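# Push utility cart into yellow bay with tubes upright

## Task

Move the utility cart into the yellow taped bay so that each of its four wheels sits fully inside the tape and none touches it; the three tubes in its top tray must remain standing upright; the robot must not tip over or finish leaning; the cart must stay in place by itself at the end, not because the robot is holding it.

## Robot and tools

Robot: a Hello Robot Stretch 4 with an omni-wheel base, a lift on a mast, a single arm that telescopes forward, a three-joint wrist (yaw, pitch, roll) and a two-finger gripper. It is about 1.6 m tall; the base rim lies within 0.23 m of the base origin. A loose object may occasionally be nudged by something else.

Frames: the base frame sits on the floor under the base centre, x forward, y left, z up. hand_pose (the point between the fingers, 0.015 m behind the tips) is reported in this frame and may be slightly wrong. The odometry frame is the base frame at scene start; base_odometry counts wheel turns only, so slip shows up as travel. Heading is in radians, left positive, -3.142 to 3.142.

execute_actions(actions, cameras): actions is a list holding one action or none (empty list just returns state and images). An action may contain base, joints, or both, plus optional pace and contact_limits; or it is {"end_of_arm": "enable_torque"} alone, which re-powers wrist or gripper motors that switched off. base takes exactly one command, each an offset from where the base last measured itself: translate_m (metres, forward positive, -2 to 2), strafe_m (metres, left positive, -2 to 2) or rotate_rad (radians, counter-clockwise positive, -3.2 to 3.2). joints is one dict keyed by joint name with absolute targets: lift_m 0 to 1.2; arm_m 0 to 0.55 (extension); wrist_yaw_rad -1.134 to 4.276 (0 forward, positive left, 3.14 folded back, above 3.4 may hit the arm); wrist_pitch_rad -1.117 to 4.259 (0 level, 1.57 pointing down); wrist_roll_rad -1.117 to 4.259 (positive is clockwise seen from behind); gripper_m 0 to 0.08 (finger gap in metres). Out-of-range joint targets are clipped and reported; any other bad value or unknown key rejects the whole call. pace is "slow", "default", "fast" or "max" (base up to 0.1/0.3/0.4/0.6 m/s and 1/2/3/4 rad/s; slower when lift is above 0.2). contact_limits {"arm_m": x}, x from 0 (gentlest) to 0.75, default 0.5, sets how hard the arm may push before stopping. Parts left out of an action may still be driving toward earlier targets. One action lasts at most 15 s. cameras: list from head_camera, head_left_camera, head_right_camera, wrist_camera, or "all" (default); [] gives none. To unfold the wrist at the start, lift_m 0.4 with wrist_yaw_rad 0 works.

wait(seconds 0 to 10) returns the same state and images without commanding anything. zoom_image(camera, region [x0,y0,x1,y1] pixels, max 504x504) enlarges part of that camera's latest image. read_manual only gives licence texts. finished_scene(scene) ends the given scene irreversibly and reports success; the cart must already be settled in the bay.

Results: base_status and joint_status describe how each motion ended: done; off_target (resting away from target, may still push); contact_stop_at_<key> (hit something, that part holds or goes slack); limit_stop_at_<name> such as own_body or tilt (robot leans over 6 degrees, lift/arm/wheels go slack); time_out; torque_fault (wrist or gripper motor limp until enable_torque). If a result reports a stop, later calls in that reply are skipped. on_its_own lists things not commanded by this call; its held at values are targets. turned_by_wheels vs turned_by_imu differing by more than about 0.1 rad means a bump or slip. base_tilt gives forward/right lean in degrees (about 1.5 degree bias). lidar_m gives 12 distances in metres in 30-degree sectors, first straight ahead, counter-clockwise (4th left, 7th behind, 10th right); "-" means nothing seen or closer than 0.25 m; it misses clear and thin things. wrist_depth_mm is a 7x7 grid of depths (100 to 2000 mm). motor_effort gives percent of max, peak in brackets; wheel positive means turning right. Gripper: sending a gap below an object's width grips it; off_target after gripping means something is held.

Cameras: head_camera looks ahead and down from the mast top (turn the base to look elsewhere); head_left_camera and head_right_camera are fisheyes looking steeper down and showing base and arm; wrist_camera looks along the fingers.

Avoid: hard pushes or high contact limits with a raised gripper, which can tip the robot; driving or turning with over 1 kg in the gripper and arm beyond 0.2; pressing the gripper into things (torque faults); jolting the cart so tubes fall. Push the cart smoothly at slow or default pace, back off so it stands free, and check wheel positions against the tape in the images before finishing. Less robot motion time is better.

Each tool is called as name(argument=value, ...), one argument or row to a line, values as JSON.

## Session

I'll start by looking at the current state and images.

execute_actions(
  actions=[],
)

Scene clock: 0.00 s.
base_odometry: x=+0.000 y=+0.000 heading=+0.000 (m, m, rad; odometry frame)
turned_by_wheels: +0.000 (rad since the last result)
turned_by_imu: +0.000 (rad since the last result)
base_tilt: forward=+0.4 right=+0.2 (deg)
lidar_m: 1.07 1.87 1.76 2.05 0.66 0.57 0.58 0.79 1.69 1.73 1.14 0.77
base_status: not commanded
joint_positions: lift_m=+0.156 arm_m=-0.001 wrist_yaw_rad=+3.082 wrist_pitch_rad=+0.012 wrist_roll_rad=-0.003 gripper_m=+0.040
joint_status: not commanded
motor_effort: lift_m=+19 arm_m=+0 wrist_yaw_rad=+0 wrist_pitch_rad=-8 wrist_roll_rad=+0 gripper_m=+2 wheel_0=+1 wheel_1=+0 wheel_2=+0 (%)
hand_pose: x=-0.0370 y=+0.0999 z=+0.3319 quat_wxyz=(+0.030, -0.006, -0.001, +1.000) (m; base frame)
wrist_depth_mm: - 138 831 759 715 699 691 / - 133 904 1060 976 917 866 / - 135 213 1576 1464 1397 1078 / 134 139 1708 1576 1499 1397 1078 / 1808 1808 1708 1618 1464 1397 917 / 1098 1138 155 1229 1118 1205 904 / 798 - 121 842 - - 768
pictures: head_camera, head_left_camera, head_right_camera, wrist_camera
Images, in order (width x height): head_camera 420x560, head_left_camera 420x672, head_right_camera 420x672, wrist_camera 616x392.

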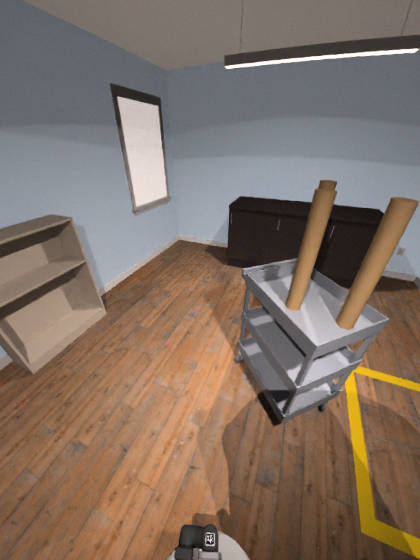

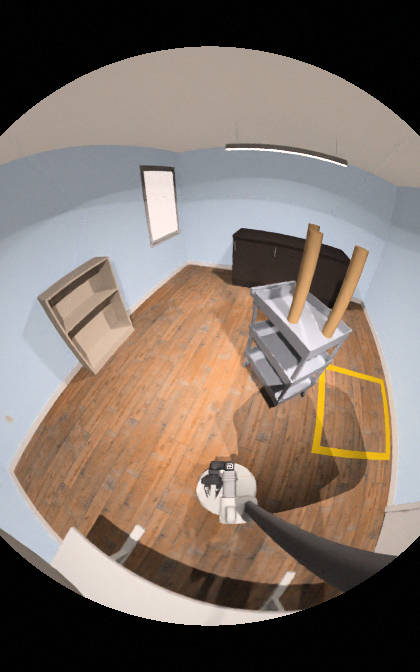

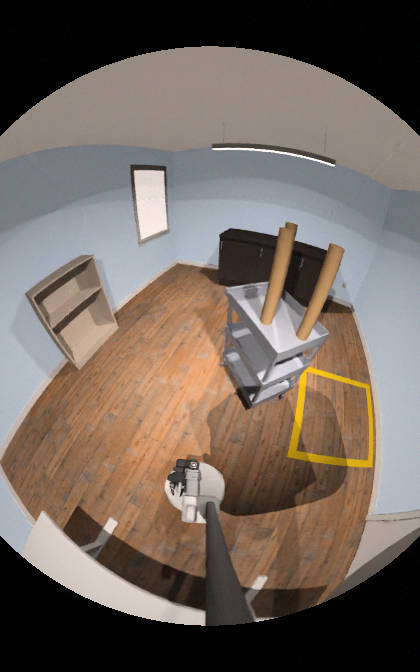

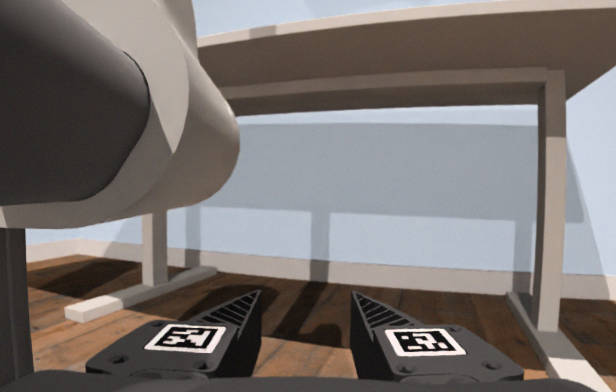

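zoom_image(
  camera="head_camera",
  region=[200, 160, 420, 460],
)

zoom_image(
  camera="head_right_camera",
  region=[200, 200, 420, 500],
)

zoom_image(
  camera="head_left_camera",
  region=[220, 200, 420, 500],
)

Region (200, 160, 420, 460) of head_camera's 420x560 image, scaled by 1.680, with more detail than that image has; it fills the left 370 columns of this view, and the rest is white.

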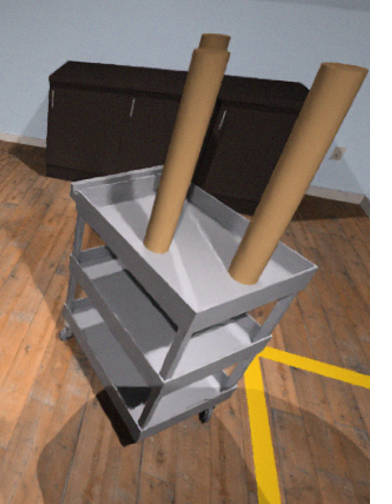

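Region (200, 200, 420, 500) of head_right_camera's 420x672 image, scaled by 1.680, with more detail than that image has; it fills the left 370 columns of this view, and the rest is white.

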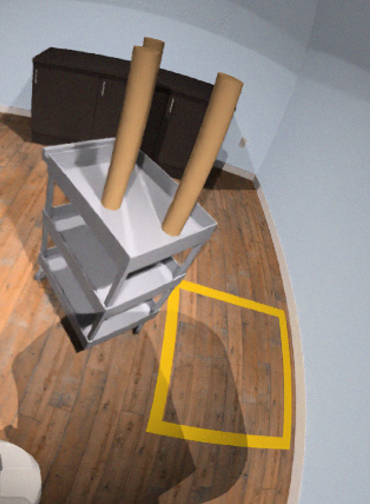

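Region (220, 200, 420, 500) of head_left_camera's 420x672 image, scaled by 1.680, with more detail than that image has.

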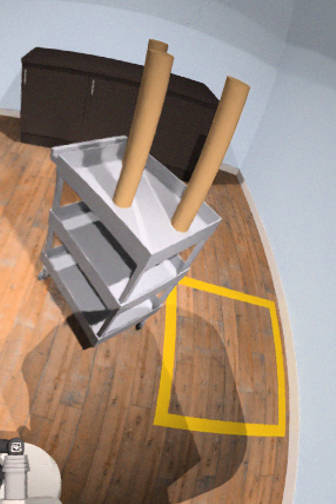

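zoom_image(
  camera="head_camera",
  region=[230, 240, 400, 440],
)

zoom_image(
  camera="head_camera",
  region=[230, 240, 330, 320],
)

zoom_image(
  camera="head_camera",
  region=[230, 340, 350, 440],
)

Region (230, 240, 400, 440) of head_camera's 420x560 image, scaled by 2.520, with more detail than that image has; it fills the left 428 columns of this view, and the rest is white.

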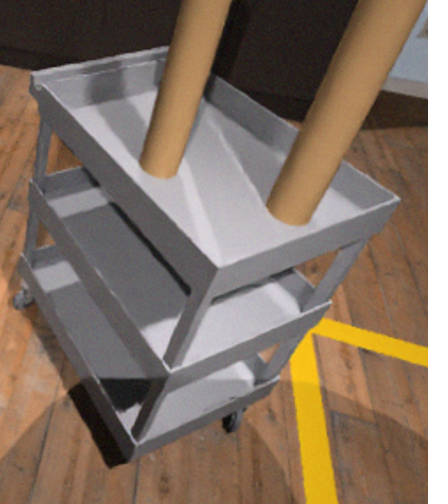

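Region (230, 240, 330, 320) of head_camera's 420x560 image, scaled by 5.040, with more detail than that image has; it fills the top 403 rows of this view, and the rest is white.

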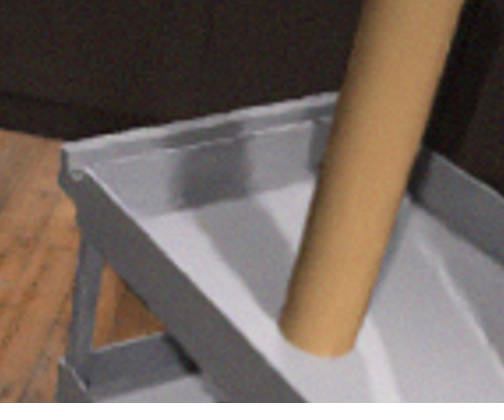

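Region (230, 340, 350, 440) of head_camera's 420x560 image, scaled by 4.200, with more detail than that image has.

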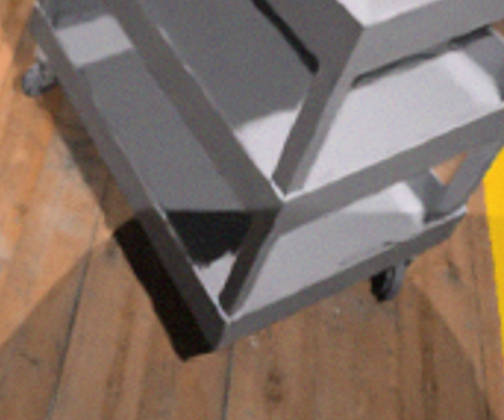

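zoom_image(
  camera="head_right_camera",
  region=[210, 260, 340, 420],
)

zoom_image(
  camera="head_left_camera",
  region=[235, 260, 365, 420],
)

Region (210, 260, 340, 420) of head_right_camera's 420x672 image, scaled by 3.150, with more detail than that image has; it fills the left 410 columns of this view, and the rest is white.

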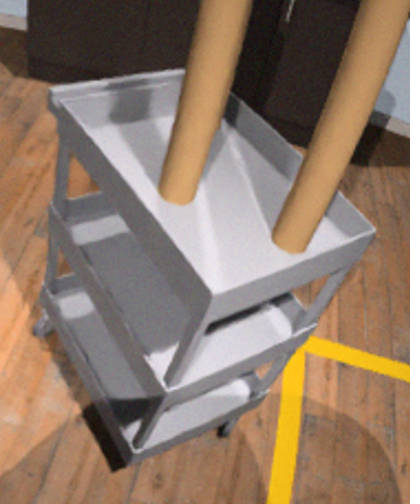

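Region (235, 260, 365, 420) of head_left_camera's 420x672 image, scaled by 3.150, with more detail than that image has; it fills the left 410 columns of this view, and the rest is white.

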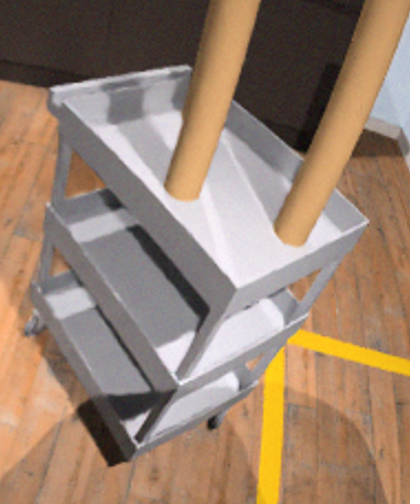

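zoom_image(
  camera="head_camera",
  region=[225, 335, 265, 375],
)

zoom_image(
  camera="head_camera",
  region=[295, 385, 345, 425],
)

zoom_image(
  camera="head_camera",
  region=[250, 380, 300, 435],
)

Region (225, 335, 265, 375) of head_camera's 420x560 image, scaled by 12.600, with more detail than that image has.

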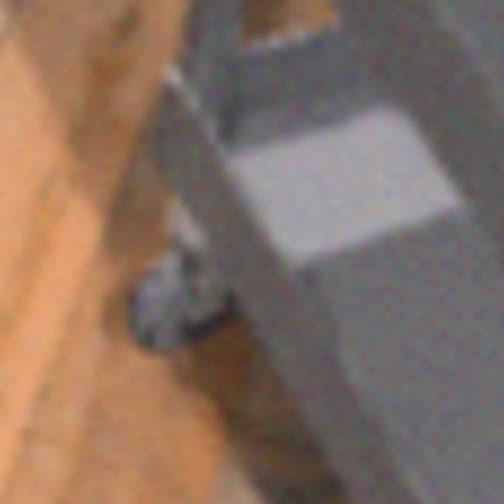

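Region (295, 385, 345, 425) of head_camera's 420x560 image, scaled by 10.080, with more detail than that image has; it fills the top 403 rows of this view, and the rest is white.

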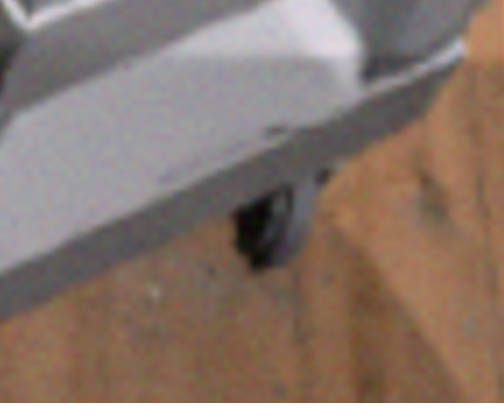

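Region (250, 380, 300, 435) of head_camera's 420x560 image, scaled by 9.164, with more detail than that image has; it fills the left 458 columns of this view, and the rest is white.

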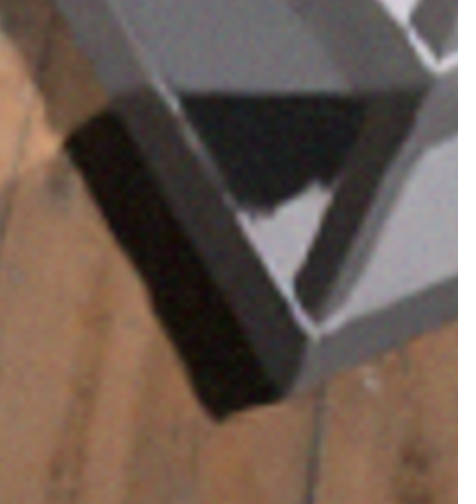

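execute_actions(
  actions=[
    {"base": {"rotate_rad": 0.25}},
  ],
  cameras=["head_camera"],
)

Scene clock: 7.13 s.
base_odometry: x=+0.000 y=+0.000 heading=+0.249 (m, m, rad; odometry frame)
turned_by_wheels: +0.249 (rad since the last result)
turned_by_imu: +0.244 (rad since the last result)
base_tilt: forward=+0.4 right=+0.2 (deg)
lidar_m: 2.62 1.77 2.00 0.73 0.57 0.58 0.65 0.99 1.69 1.87 0.76 0.81
base_status: done
joint_positions: lift_m=+0.156 arm_m=-0.001 wrist_yaw_rad=+3.082 wrist_pitch_rad=+0.012 wrist_roll_rad=-0.003 gripper_m=+0.040
joint_status: not commanded
motor_effort: lift_m=+19(19) arm_m=+0(0) wrist_yaw_rad=+0(0) wrist_pitch_rad=-7(7) wrist_roll_rad=+1(2) gripper_m=+3(3) wheel_0=-6(8) wheel_1=-5(8) wheel_2=-4(9) (%)
hand_pose: x=-0.0370 y=+0.0999 z=+0.3319 quat_wxyz=(+0.030, -0.006, -0.001, +1.000) (m; base frame)
wrist_depth_mm: - 138 1921 831 732 699 691 / - 133 904 1118 991 917 866 / - 135 213 1708 1537 1336 1205 / 134 139 1366 1756 1537 1336 1229 / 1576 1921 1921 1708 1537 1336 1229 / 1118 1118 155 1229 1118 1205 1182 / 798 - 121 842 - - 831
pictures: head_camera
Images, in order (width x height): head_camera 420x560.

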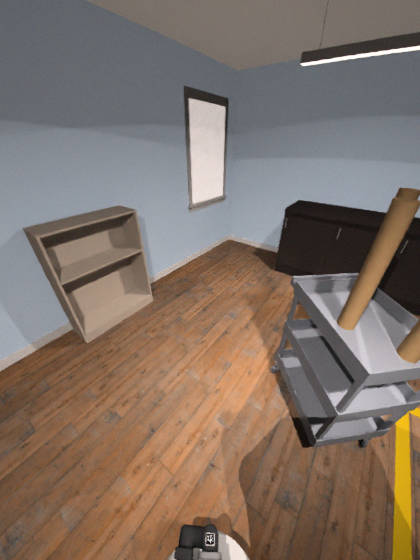

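execute_actions(
  actions=[
    {"base": {"translate_m": 1.8}, "joints": {"lift_m": 0.4, "wrist_yaw_rad": 0}, "pace": "fast"},
  ],
)

Scene clock: 13.00 s.
base_odometry: x=+1.744 y=+0.444 heading=+0.249 (m, m, rad; odometry frame)
turned_by_wheels: +0.000 (rad since the last result)
turned_by_imu: -0.006 (rad since the last result)
base_tilt: forward=+0.3 right=+0.2 (deg)
lidar_m: 1.26 1.01 0.79 0.73 1.08 2.12 2.19 0.76 0.87 1.60 1.21 1.19
base_status: done
joint_positions: lift_m=+0.400 arm_m=-0.001 wrist_yaw_rad=+0.000 wrist_pitch_rad=+0.012 wrist_roll_rad=-0.003 gripper_m=+0.040
joint_status: all done
motor_effort: lift_m=+22(23) arm_m=+0(0) wrist_yaw_rad=-1(7) wrist_pitch_rad=-7(7) wrist_roll_rad=+2(1) gripper_m=+3(1) wheel_0=+2(7) wheel_1=+1(8) wheel_2=+1(17) (%)
hand_pose: x=+0.3828 y=-0.0874 z=+0.5753 quat_wxyz=(+1.000, -0.001, +0.006, +0.000) (m; base frame)
wrist_depth_mm: 809 960 1205 1661 1756 1499 1308 / 809 960 1205 1661 1756 1499 1366 / 809 976 1229 1661 1756 1537 1366 / 820 991 1255 1661 1708 1537 1336 / 820 991 1255 1708 1708 1537 1336 / 820 960 155 1661 1661 1499 1336 / 831 - 122 1366 - - 1308
pictures: head_camera, head_left_camera, head_right_camera, wrist_camera
camera_calibration (this result's frames):
wrist_camera: T_world_to_cam=[[-0.0109755, -0.999939, 0.00127734, -0.0847881], [-0.0423365, -0.000811576, -0.999103, 0.645473], [0.999043, -0.0110198, -0.042325, -0.208505], [0, 0, 0, 1]] pos_world=[0.234702, -0.0865567, 0.636178]
Images, in order (width x height): head_camera 420x560, head_left_camera 420x672, head_right_camera 420x672, wrist_camera 616x392.

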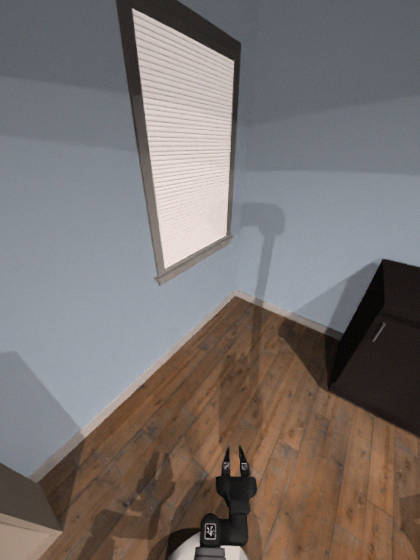

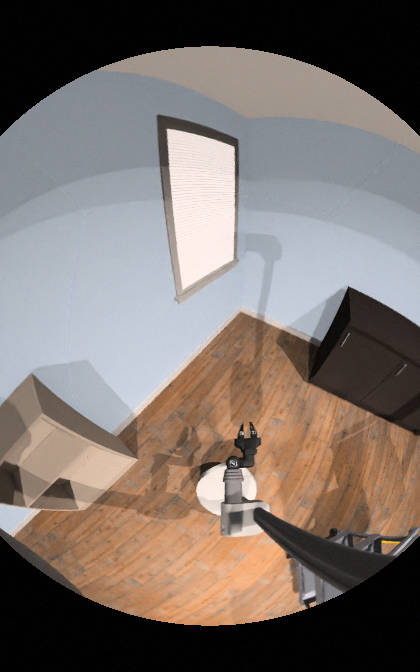

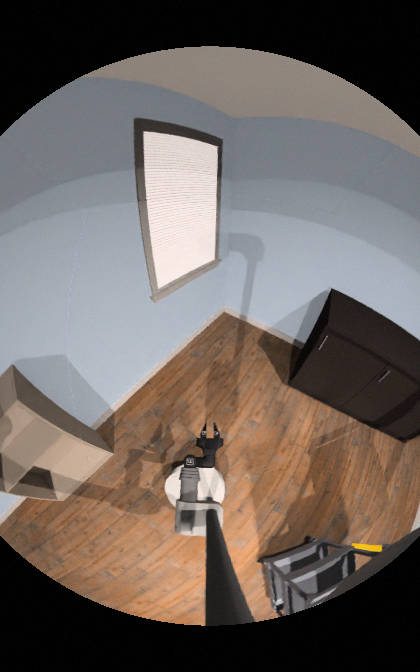

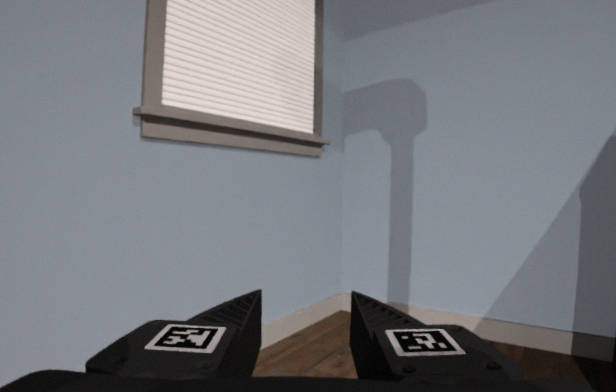

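execute_actions(
  actions=[
    {"base": {"rotate_rad": -2.37}},
  ],
)

Scene clock: 15.63 s.
base_odometry: x=+1.744 y=+0.444 heading=-2.120 (m, m, rad; odometry frame)
turned_by_wheels: -2.369 (rad since the last result)
turned_by_imu: -2.339 (rad since the last result)
base_tilt: forward=+0.4 right=+0.2 (deg)
lidar_m: 0.74 2.14 1.30 1.19 1.70 1.10 0.97 0.73 0.86 2.42 2.13 1.03
base_status: done
joint_positions: lift_m=+0.400 arm_m=-0.001 wrist_yaw_rad=+0.000 wrist_pitch_rad=+0.012 wrist_roll_rad=-0.003 gripper_m=+0.040
joint_status: not commanded
motor_effort: lift_m=+21(22) arm_m=+0(0) wrist_yaw_rad=+0(1) wrist_pitch_rad=-8(7) wrist_roll_rad=+0(0) gripper_m=+2(2) wheel_0=+5(10) wheel_1=+5(10) wheel_2=+3(9) (%)
hand_pose: x=+0.3828 y=-0.0874 z=+0.5753 quat_wxyz=(+1.000, -0.001, +0.006, +0.000) (m; base frame)
wrist_depth_mm: - - - 597 - - - / - - 707 609 809 - - / - - - 960 1182 - - / - - - - - - - / - - 768 621 831 - - / 1808 1808 155 1205 1060 1921 1921 / 1281 - 121 1008 - - 1336
pictures: head_camera, head_left_camera, head_right_camera, wrist_camera
camera_calibration (this result's frames):
wrist_camera: T_world_to_cam=[[-0.0112263, -0.999936, 0.0012789, -0.084746], [-0.0423368, -0.000802517, -0.999103, 0.645482], [0.99904, -0.0112704, -0.042325, -0.208537], [0, 0, 0, 1]] pos_world=[0.234714, -0.0865729, 0.636185]
Images, in order (width x height): head_camera 420x560, head_left_camera 420x672, head_right_camera 420x672, wrist_camera 616x392.

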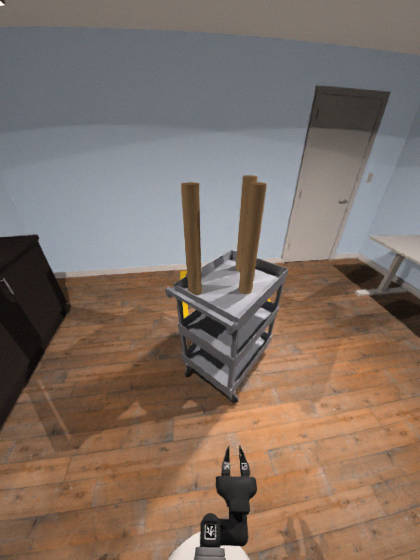

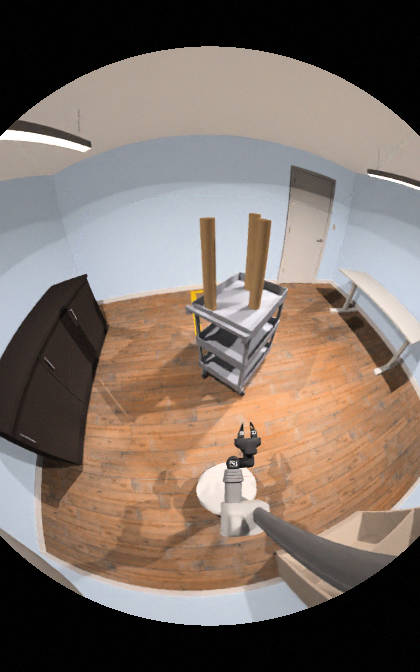

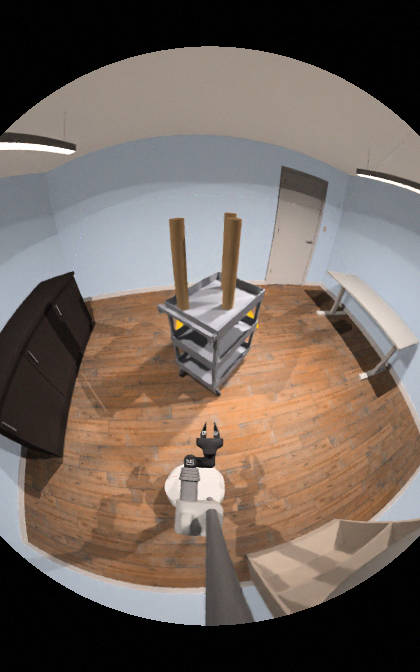

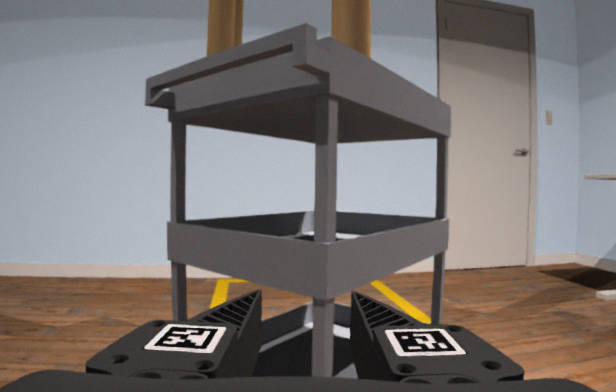

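zoom_image(
  camera="wrist_camera",
  region=[130, 0, 480, 330],
)

zoom_image(
  camera="head_camera",
  region=[150, 160, 310, 420],
)

zoom_image(
  camera="head_camera",
  region=[170, 330, 290, 420],
)

Region (130, 0, 480, 330) of wrist_camera's 616x392 image, scaled by 1.440; it fills the top 475 rows of this view, and the rest is white.

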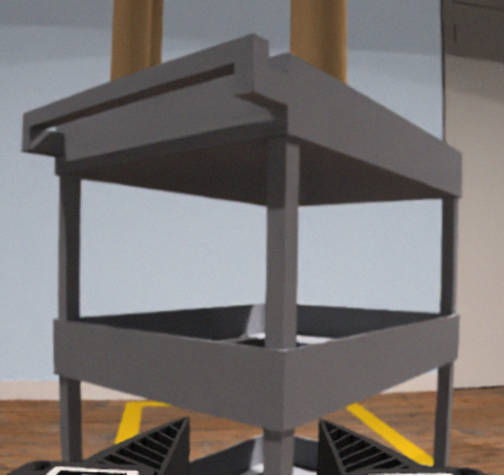

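Region (150, 160, 310, 420) of head_camera's 420x560 image, scaled by 1.938, with more detail than that image has; it fills the left 310 columns of this view, and the rest is white.

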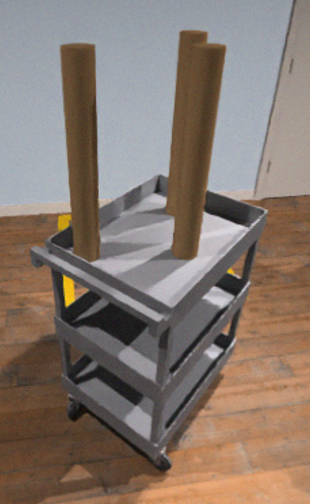

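Region (170, 330, 290, 420) of head_camera's 420x560 image, scaled by 4.200, with more detail than that image has; it fills the top 378 rows of this view, and the rest is white.

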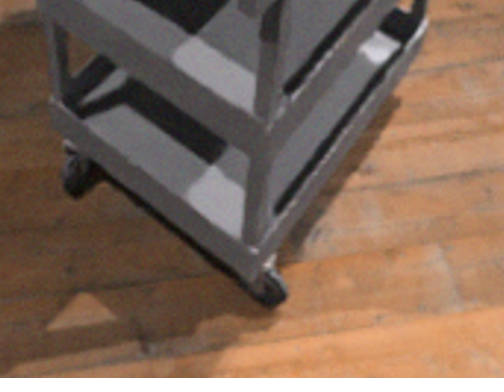

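zoom_image(
  camera="head_camera",
  region=[200, 430, 270, 500],
)

zoom_image(
  camera="head_left_camera",
  region=[180, 270, 300, 460],
)

zoom_image(
  camera="head_right_camera",
  region=[150, 270, 270, 460],
)

Region (200, 430, 270, 500) of head_camera's 420x560 image, scaled by 7.200, with more detail than that image has.

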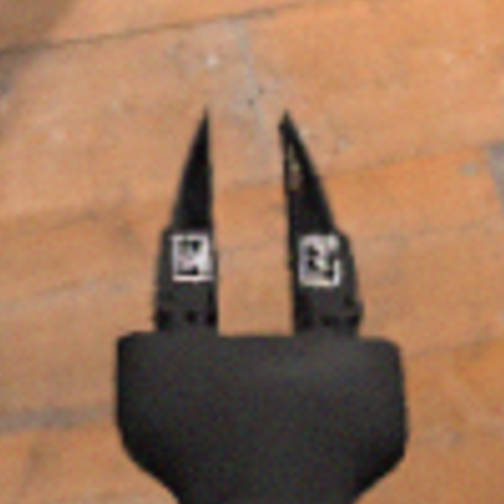

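Region (180, 270, 300, 460) of head_left_camera's 420x672 image, scaled by 2.653, with more detail than that image has; it fills the left 318 columns of this view, and the rest is white.

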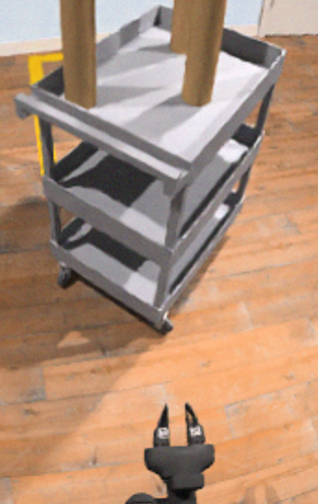

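Region (150, 270, 270, 460) of head_right_camera's 420x672 image, scaled by 2.653, with more detail than that image has; it fills the left 318 columns of this view, and the rest is white.

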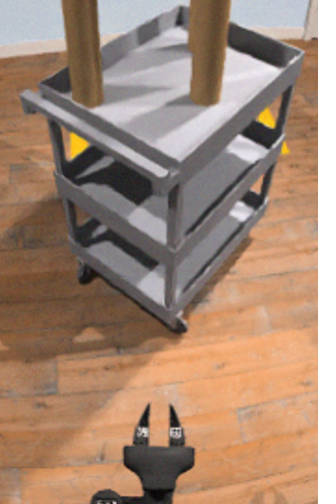

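zoom_image(
  camera="head_right_camera",
  region=[60, 240, 360, 400],
)

zoom_image(
  camera="wrist_camera",
  region=[130, 10, 340, 150],
)

zoom_image(
  camera="head_camera",
  region=[160, 260, 260, 340],
)

Region (60, 240, 360, 400) of head_right_camera's 420x672 image, scaled by 1.680, with more detail than that image has; it fills the top 269 rows of this view, and the rest is white.

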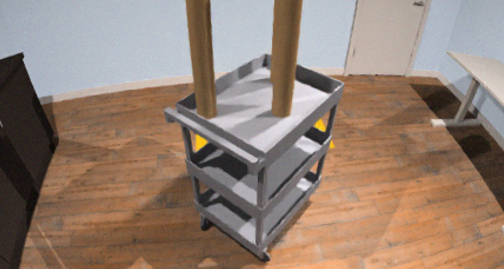

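Region (130, 10, 340, 150) of wrist_camera's 616x392 image, scaled by 2.400.

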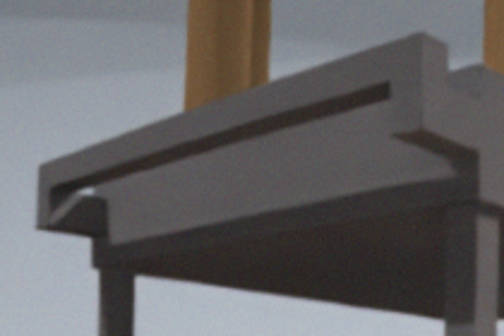

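Region (160, 260, 260, 340) of head_camera's 420x560 image, scaled by 5.040, with more detail than that image has; it fills the top 403 rows of this view, and the rest is white.

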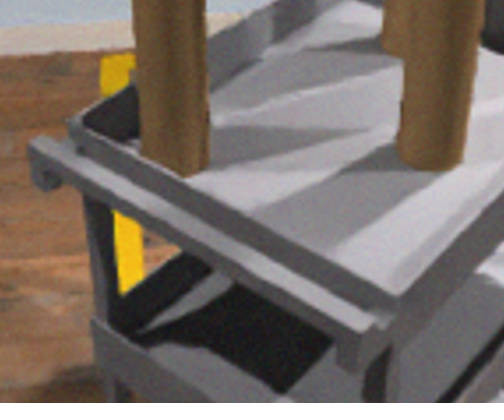

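zoom_image(
  camera="wrist_camera",
  region=[170, 250, 450, 340],
)

zoom_image(
  camera="head_right_camera",
  region=[150, 280, 270, 360],
)

zoom_image(
  camera="head_left_camera",
  region=[170, 270, 290, 360],
)

Region (170, 250, 450, 340) of wrist_camera's 616x392 image, scaled by 1.800; it fills the top 162 rows of this view, and the rest is white.

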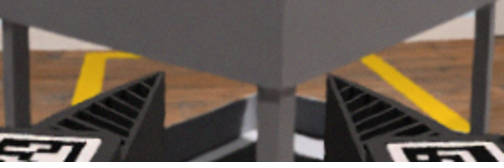

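Region (150, 280, 270, 360) of head_right_camera's 420x672 image, scaled by 4.200, with more detail than that image has.

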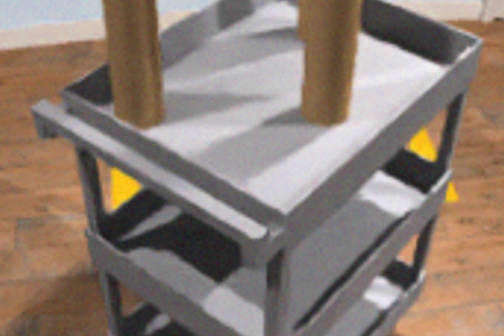

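Region (170, 270, 290, 360) of head_left_camera's 420x672 image, scaled by 4.200, with more detail than that image has; it fills the top 378 rows of this view, and the rest is white.

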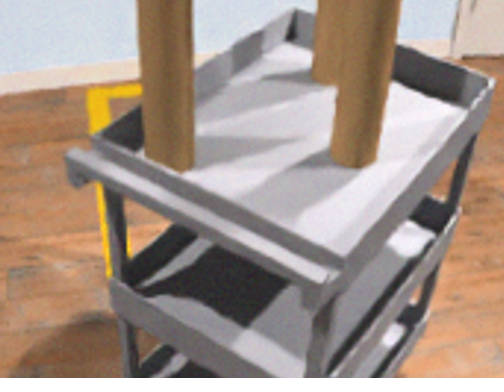

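execute_actions(
  actions=[
    {"base": {"rotate_rad": 0.146}, "joints": {"lift_m": 0.452, "arm_m": 0.1, "gripper_m": 0.08}},
  ],
  cameras=["wrist_camera"],
)

execute_actions(
  actions=[
    {"base": {"strafe_m": -0.15}},
  ],
  cameras=["wrist_camera", "head_right_camera"],
)

Scene clock: 28.47 s.
base_odometry: x=+1.744 y=+0.444 heading=-1.975 (m, m, rad; odometry frame)
turned_by_wheels: +0.145 (rad since the last result)
turned_by_imu: +0.141 (rad since the last result)
base_tilt: forward=+0.4 right=+0.2 (deg)
lidar_m: 0.73 1.79 1.26 1.17 1.42 1.02 0.97 0.72 0.97 2.09 2.12 0.79
base_status: done
joint_positions: lift_m=+0.452 arm_m=+0.098 wrist_yaw_rad=+0.000 wrist_pitch_rad=+0.012 wrist_roll_rad=-0.003 gripper_m=+0.080
joint_status: all done
motor_effort: lift_m=+22(23) arm_m=+9(8) wrist_yaw_rad=-1(1) wrist_pitch_rad=-7(8) wrist_roll_rad=+0(1) gripper_m=+2(2) wheel_0=-5(7) wheel_1=-4(7) wheel_2=-2(6) (%)
hand_pose: x=+0.4820 y=-0.0874 z=+0.6273 quat_wxyz=(+1.000, -0.001, +0.006, +0.000) (m; base frame)
wrist_depth_mm: - - - 768 723 - - / - - - 580 466 615 - / - - - 778 603 723 - / - - - - 1182 - - / - - - 991 1025 1025 - / - 1983 778 609 480 564 1983 / - - 798 1397 492 - -
pictures: wrist_camera
camera_calibration (this result's frames):
wrist_camera: T_world_to_cam=[[-0.0109874, -0.999939, 0.0012785, -0.0837627], [-0.0423031, -0.000812605, -0.999104, 0.701557], [0.999044, -0.0110316, -0.0422916, -0.305482], [0, 0, 0, 1]] pos_world=[0.333948, -0.0865574, 0.688117]
Images, in order (width x height): wrist_camera 616x392.

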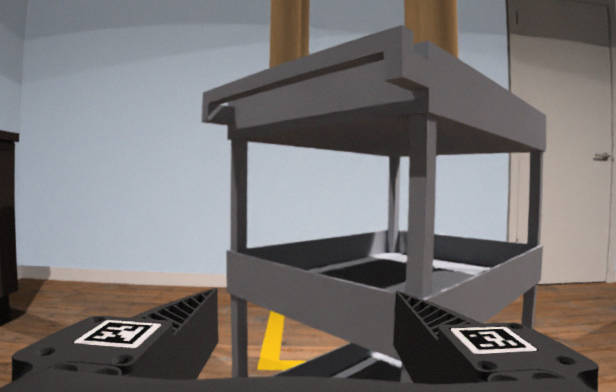

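Scene clock: 30.20 s.
base_odometry: x=+1.607 y=+0.503 heading=-1.975 (m, m, rad; odometry frame)
turned_by_wheels: +0.000 (rad since the last result)
turned_by_imu: -0.001 (rad since the last result)
base_tilt: forward=+0.3 right=+0.2 (deg)
lidar_m: 0.72 1.98 1.40 1.34 1.40 1.05 0.68 0.69 0.95 1.96 1.98 0.97
base_status: done
joint_positions: lift_m=+0.452 arm_m=+0.098 wrist_yaw_rad=+0.000 wrist_pitch_rad=+0.012 wrist_roll_rad=-0.003 gripper_m=+0.080
joint_status: not commanded
motor_effort: lift_m=+22(23) arm_m=+9(9) wrist_yaw_rad=-1(0) wrist_pitch_rad=-7(7) wrist_roll_rad=-1(1) gripper_m=+4(4) wheel_0=+3(12) wheel_1=-2(12) wheel_2=+0(3) (%)
hand_pose: x=+0.4820 y=-0.0874 z=+0.6273 quat_wxyz=(+1.000, -0.001, +0.006, +0.000) (m; base frame)
wrist_depth_mm: - - 750 - - - - / - - 564 466 585 - - / - - 788 512 750 - - / - - - - - - - / - - 931 991 1025 - - / - 1366 549 488 535 1863 - / - - 931 504 1025 - -
pictures: head_right_camera, wrist_camera
camera_calibration (this result's frames):
wrist_camera: T_world_to_cam=[[-0.0109856, -0.999939, 0.00127872, -0.0837633], [-0.0423031, -0.000812903, -0.999104, 0.701558], [0.999044, -0.0110298, -0.0422916, -0.305483], [0, 0, 0, 1]] pos_world=[0.333949, -0.0865573, 0.688118]
Images, in order (width x height): head_right_camera 420x672, wrist_camera 616x392.

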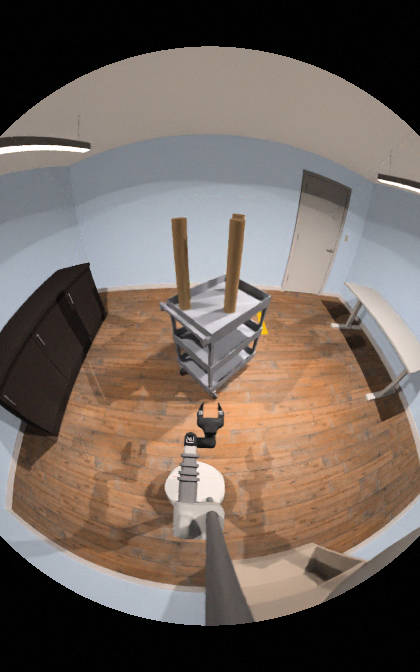

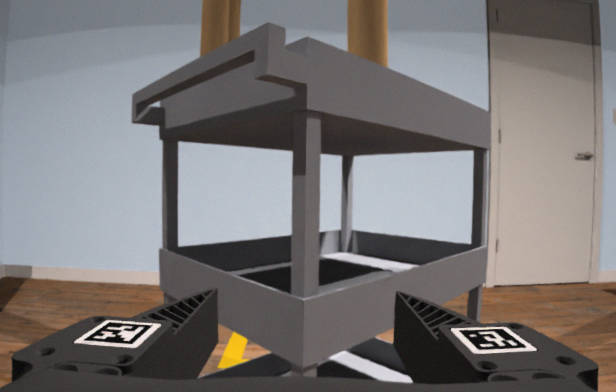

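execute_actions(
  actions=[
    {"base": {"translate_m": 0.26}},
  ],
  cameras=["wrist_camera", "head_right_camera"],
)

Scene clock: 32.70 s.
base_odometry: x=+1.505 y=+0.264 heading=-1.974 (m, m, rad; odometry frame)
turned_by_wheels: +0.001 (rad since the last result)
turned_by_imu: -0.001 (rad since the last result)
base_tilt: forward=+0.4 right=+0.2 (deg)
lidar_m: 0.48 0.74 1.42 1.33 1.81 1.32 0.95 0.93 1.35 1.92 1.98 0.65
base_status: done
joint_positions: lift_m=+0.452 arm_m=+0.098 wrist_yaw_rad=+0.000 wrist_pitch_rad=+0.012 wrist_roll_rad=-0.003 gripper_m=+0.080
joint_status: not commanded
motor_effort: lift_m=+22(22) arm_m=+9(9) wrist_yaw_rad=-1(0) wrist_pitch_rad=-8(7) wrist_roll_rad=+1(0) gripper_m=+2(3) wheel_0=+5(10) wheel_1=+4(9) wheel_2=-1(13) (%)
hand_pose: x=+0.4820 y=-0.0874 z=+0.6273 quat_wxyz=(+1.000, -0.001, +0.006, +0.000) (m; base frame)
wrist_depth_mm: 421 362 251 209 250 364 - / - 421 336 211 329 387 - / - - - 211 741 707 - / - - - 212 - - - / - - - 213 917 - - / - 436 580 216 585 492 1661 / - - 404 217 342 - -
pictures: head_right_camera, wrist_camera
camera_calibration (this result's frames):
wrist_camera: T_world_to_cam=[[-0.0109879, -0.999939, 0.00127866, -0.0837623], [-0.0423031, -0.000812742, -0.999104, 0.701559], [0.999044, -0.0110322, -0.0422916, -0.30551], [0, 0, 0, 1]] pos_world=[0.333976, -0.0865574, 0.688118]
Images, in order (width x height): head_right_camera 420x672, wrist_camera 616x392.

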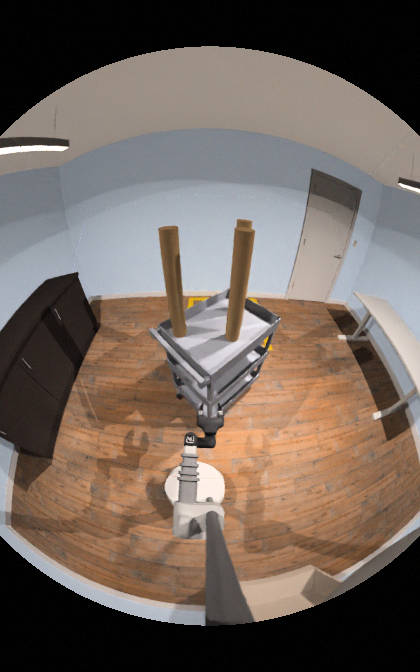

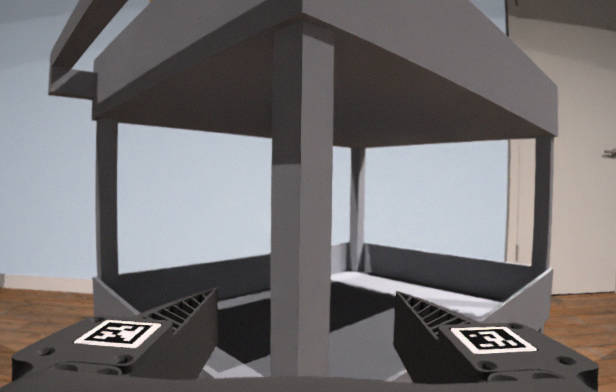

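execute_actions(
  actions=[
    {"base": {"translate_m": 0.085}, "pace": "slow"},
  ],
  cameras=["wrist_camera"],
)

Scene clock: 35.43 s.
base_odometry: x=+1.471 y=+0.186 heading=-1.974 (m, m, rad; odometry frame)
turned_by_wheels: +0.000 (rad since the last result)
turned_by_imu: -0.001 (rad since the last result)
base_tilt: forward=+0.3 right=+0.2 (deg)
lidar_m: 0.38 0.62 1.41 1.33 1.93 1.38 1.02 1.03 1.91 1.90 2.00 0.52
base_status: done
joint_positions: lift_m=+0.452 arm_m=+0.098 wrist_yaw_rad=+0.000 wrist_pitch_rad=+0.012 wrist_roll_rad=-0.003 gripper_m=+0.080
joint_status: not commanded
motor_effort: lift_m=+22(22) arm_m=+9(8) wrist_yaw_rad=+0(0) wrist_pitch_rad=-8(7) wrist_roll_rad=+1(0) gripper_m=+3(4) wheel_0=+5(7) wheel_1=+4(7) wheel_2=-5(11) (%)
hand_pose: x=+0.4820 y=-0.0874 z=+0.6273 quat_wxyz=(+1.000, -0.001, +0.006, +0.000) (m; base frame)
wrist_depth_mm: - 235 211 123 214 224 320 / 415 330 334 123 327 314 342 / - - - 124 741 - 535 / - - - 125 - - - / - - - 126 842 - - / 1661 477 530 126 585 615 564 / - - 273 127 404 - -
pictures: wrist_camera
camera_calibration (this result's frames):
wrist_camera: T_world_to_cam=[[-0.0109877, -0.999939, 0.00127858, -0.0837623], [-0.042303, -0.000812672, -0.999104, 0.701559], [0.999044, -0.0110319, -0.0422915, -0.30551], [0, 0, 0, 1]] pos_world=[0.333976, -0.0865574, 0.688118]
Images, in order (width x height): wrist_camera 616x392.

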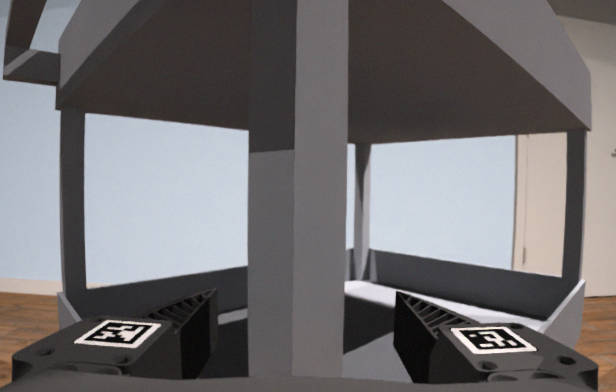

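execute_actions(
  actions=[
    {"joints": {"gripper_m": 0.032}},
  ],
  cameras=["wrist_camera", "head_right_camera"],
)

Scene clock: 36.83 s.
base_odometry: x=+1.471 y=+0.186 heading=-1.974 (m, m, rad; odometry frame)
turned_by_wheels: +0.000 (rad since the last result)
turned_by_imu: -0.001 (rad since the last result)
base_tilt: forward=+0.4 right=+0.2 (deg)
lidar_m: 0.41 0.62 1.43 1.34 1.93 1.40 1.03 1.06 1.89 1.95 1.97 0.51
base_status: not commanded
joint_positions: lift_m=+0.452 arm_m=+0.098 wrist_yaw_rad=+0.003 wrist_pitch_rad=+0.012 wrist_roll_rad=-0.003 gripper_m=+0.034
joint_status: gripper_m off_target (ended at +0.034, target +0.032)
motor_effort: lift_m=+22(22) arm_m=+9(9) wrist_yaw_rad=-8(8) wrist_pitch_rad=-7(8) wrist_roll_rad=-1(0) gripper_m=-14(14) wheel_0=+4(5) wheel_1=+4(4) wheel_2=-5(6) (%)
hand_pose: x=+0.4823 y=-0.0869 z=+0.6273 quat_wxyz=(+1.000, -0.001, +0.006, +0.001) (m; base frame)
wrist_depth_mm: - 242 218 123 207 218 306 / 413 329 336 124 327 314 342 / - - - 124 750 - 535 / - - - 125 - - - / - - - 125 842 - - / 1618 504 140 125 580 621 559 / 854 - - 126 - 452 345
pictures: head_right_camera, wrist_camera
camera_calibration (this result's frames):
wrist_camera: T_world_to_cam=[[-0.00850963, -0.999963, 0.00127354, -0.0844267], [-0.0422604, -0.00091282, -0.999106, 0.701549], [0.99907, -0.00855585, -0.0422511, -0.305542], [0, 0, 0, 1]] pos_world=[0.334187, -0.0863973, 0.68812]
Images, in order (width x height): head_right_camera 420x672, wrist_camera 616x392.

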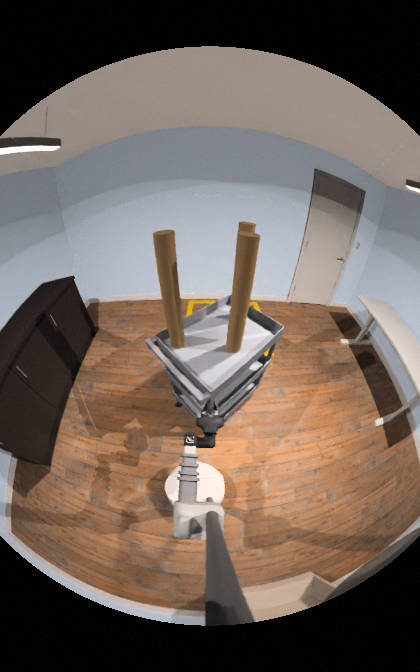

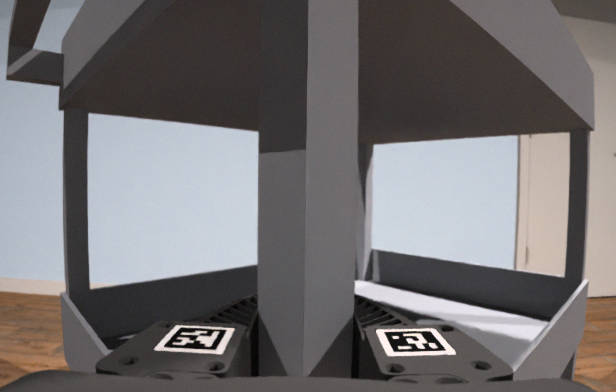

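execute_actions(
  actions=[
    {"base": {"strafe_m": -0.15}, "pace": "slow"},
  ],
  cameras=["wrist_camera", "head_right_camera", "head_camera"],
)

Scene clock: 39.57 s.
base_odometry: x=+1.334 y=+0.245 heading=-1.973 (m, m, rad; odometry frame)
turned_by_wheels: +0.000 (rad since the last result)
turned_by_imu: +0.001 (rad since the last result)
base_tilt: forward=+0.3 right=+0.2 (deg)
lidar_m: 0.39 0.56 1.58 1.49 1.92 1.39 1.01 1.04 1.87 1.75 1.83 0.53
base_status: done
joint_positions: lift_m=+0.452 arm_m=+0.099 wrist_yaw_rad=+0.005 wrist_pitch_rad=+0.012 wrist_roll_rad=-0.003 gripper_m=+0.034
joint_status: not commanded
on_its_own: wrist_yaw_rad is at rest, and its effort (-16) is outside its rest range (-13 to +13)
motor_effort: lift_m=+23(22) arm_m=+8(8) wrist_yaw_rad=-16(21) wrist_pitch_rad=-7(7) wrist_roll_rad=+0(1) gripper_m=-13(13) wheel_0=+8(18) wheel_1=-4(5) wheel_2=+0(6) (%)
hand_pose: x=+0.4826 y=-0.0863 z=+0.6273 quat_wxyz=(+1.000, -0.001, +0.006, +0.003) (m; base frame)
wrist_depth_mm: 257 219 218 125 214 274 - / 322 329 336 126 327 357 - / - - - 127 759 - - / - - - 127 - - - / - - - 128 - - - / 452 508 569 128 585 580 1983 / 355 - - 129 - 436 1430
pictures: head_camera, head_right_camera, wrist_camera
camera_calibration (this result's frames):
wrist_camera: T_world_to_cam=[[-0.00579275, -0.999982, 0.00127692, -0.0851597], [-0.0422294, -0.00103118, -0.999107, 0.701548], [0.999091, -0.0058415, -0.0422227, -0.305726], [0, 0, 0, 1]] pos_world=[0.334581, -0.0862207, 0.688122]
Images, in order (width x height): head_camera 420x560, head_right_camera 420x672, wrist_camera 616x392.

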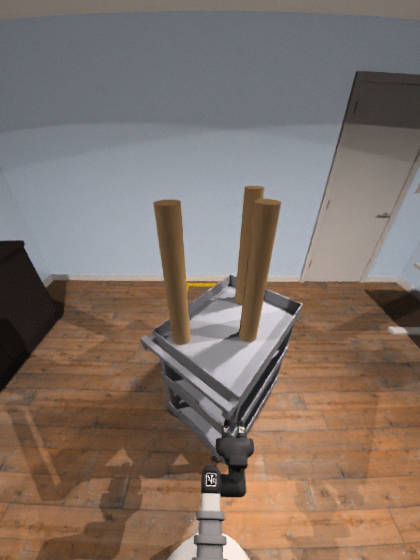

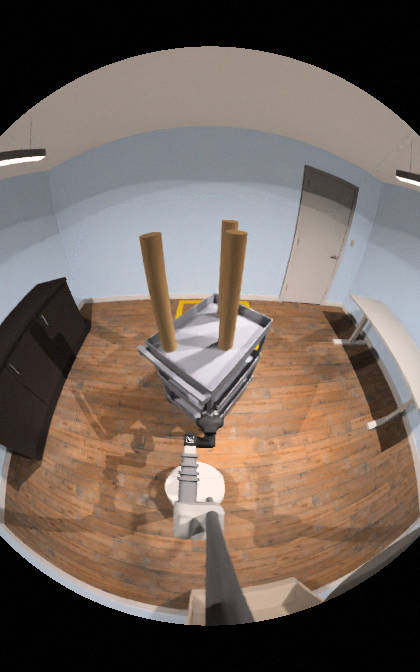

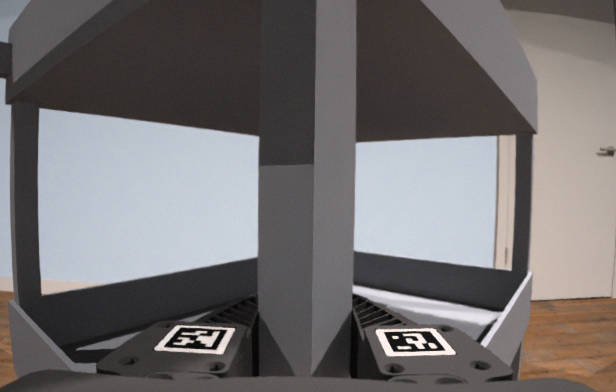

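execute_actions(
  actions=[
    {"base": {"translate_m": 0.35}, "joints": {"gripper_m": 0.031}, "pace": "slow"},
  ],
  cameras=["wrist_camera", "head_right_camera", "head_camera"],
)

Scene clock: 45.63 s.
base_odometry: x=+1.196 y=-0.077 heading=-1.973 (m, m, rad; odometry frame)
turned_by_wheels: +0.000 (rad since the last result)
turned_by_imu: -0.006 (rad since the last result)
base_tilt: forward=+0.3 right=+0.2 (deg)
lidar_m: 0.34 0.48 1.62 1.50 1.55 1.75 1.34 1.43 2.34 1.73 1.83 0.62
base_status: done
joint_positions: lift_m=+0.452 arm_m=+0.099 wrist_yaw_rad=-0.007 wrist_pitch_rad=+0.012 wrist_roll_rad=-0.003 gripper_m=+0.032
joint_status: all done
on_its_own: wrist_yaw_rad is at rest, and its effort (+19) is outside its rest range (-13 to +13)
motor_effort: lift_m=+22(22) arm_m=+8(8) wrist_yaw_rad=+19(22) wrist_pitch_rad=-5(7) wrist_roll_rad=+2(1) gripper_m=-6(16) wheel_0=+1(12) wheel_1=+5(7) wheel_2=-8(18) (%)
hand_pose: x=+0.4816 y=-0.0888 z=+0.6274 quat_wxyz=(+1.000, -0.001, +0.006, -0.003) (m; base frame)
wrist_depth_mm: 216 220 218 119 225 1756 1756 / 322 329 336 120 330 1808 1808 / 1708 1756 788 120 1756 1756 1756 / 1708 1756 1756 120 1756 1808 1756 / 1708 1708 831 121 1756 1808 1808 / 480 554 574 122 492 1808 1808 / 424 - - 124 - 1464 1464
pictures: head_camera, head_right_camera, wrist_camera
camera_calibration (this result's frames):
wrist_camera: T_world_to_cam=[[-0.0177128, -0.999842, 0.00126999, -0.0819426], [-0.0418025, -0.000528522, -0.999126, 0.701445], [0.998969, -0.0177504, -0.0417865, -0.305969], [0, 0, 0, 1]] pos_world=[0.333524, -0.08699, 0.688151]
Images, in order (width x height): head_camera 420x560, head_right_camera 420x672, wrist_camera 616x392.

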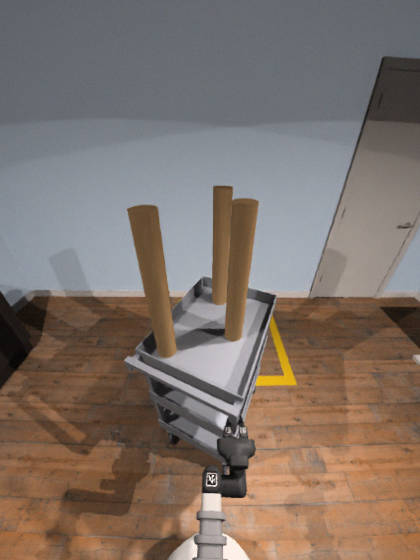

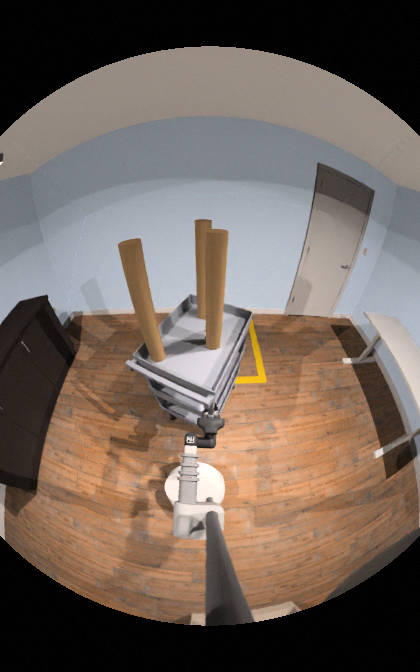

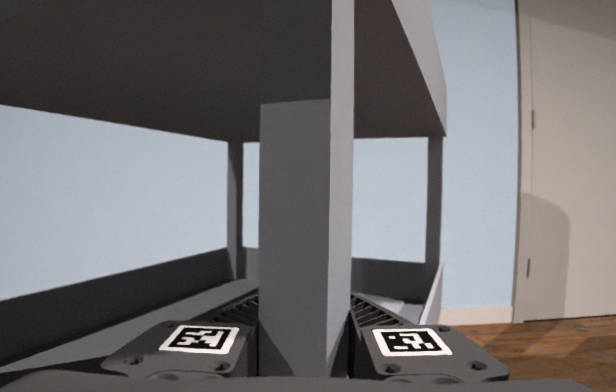

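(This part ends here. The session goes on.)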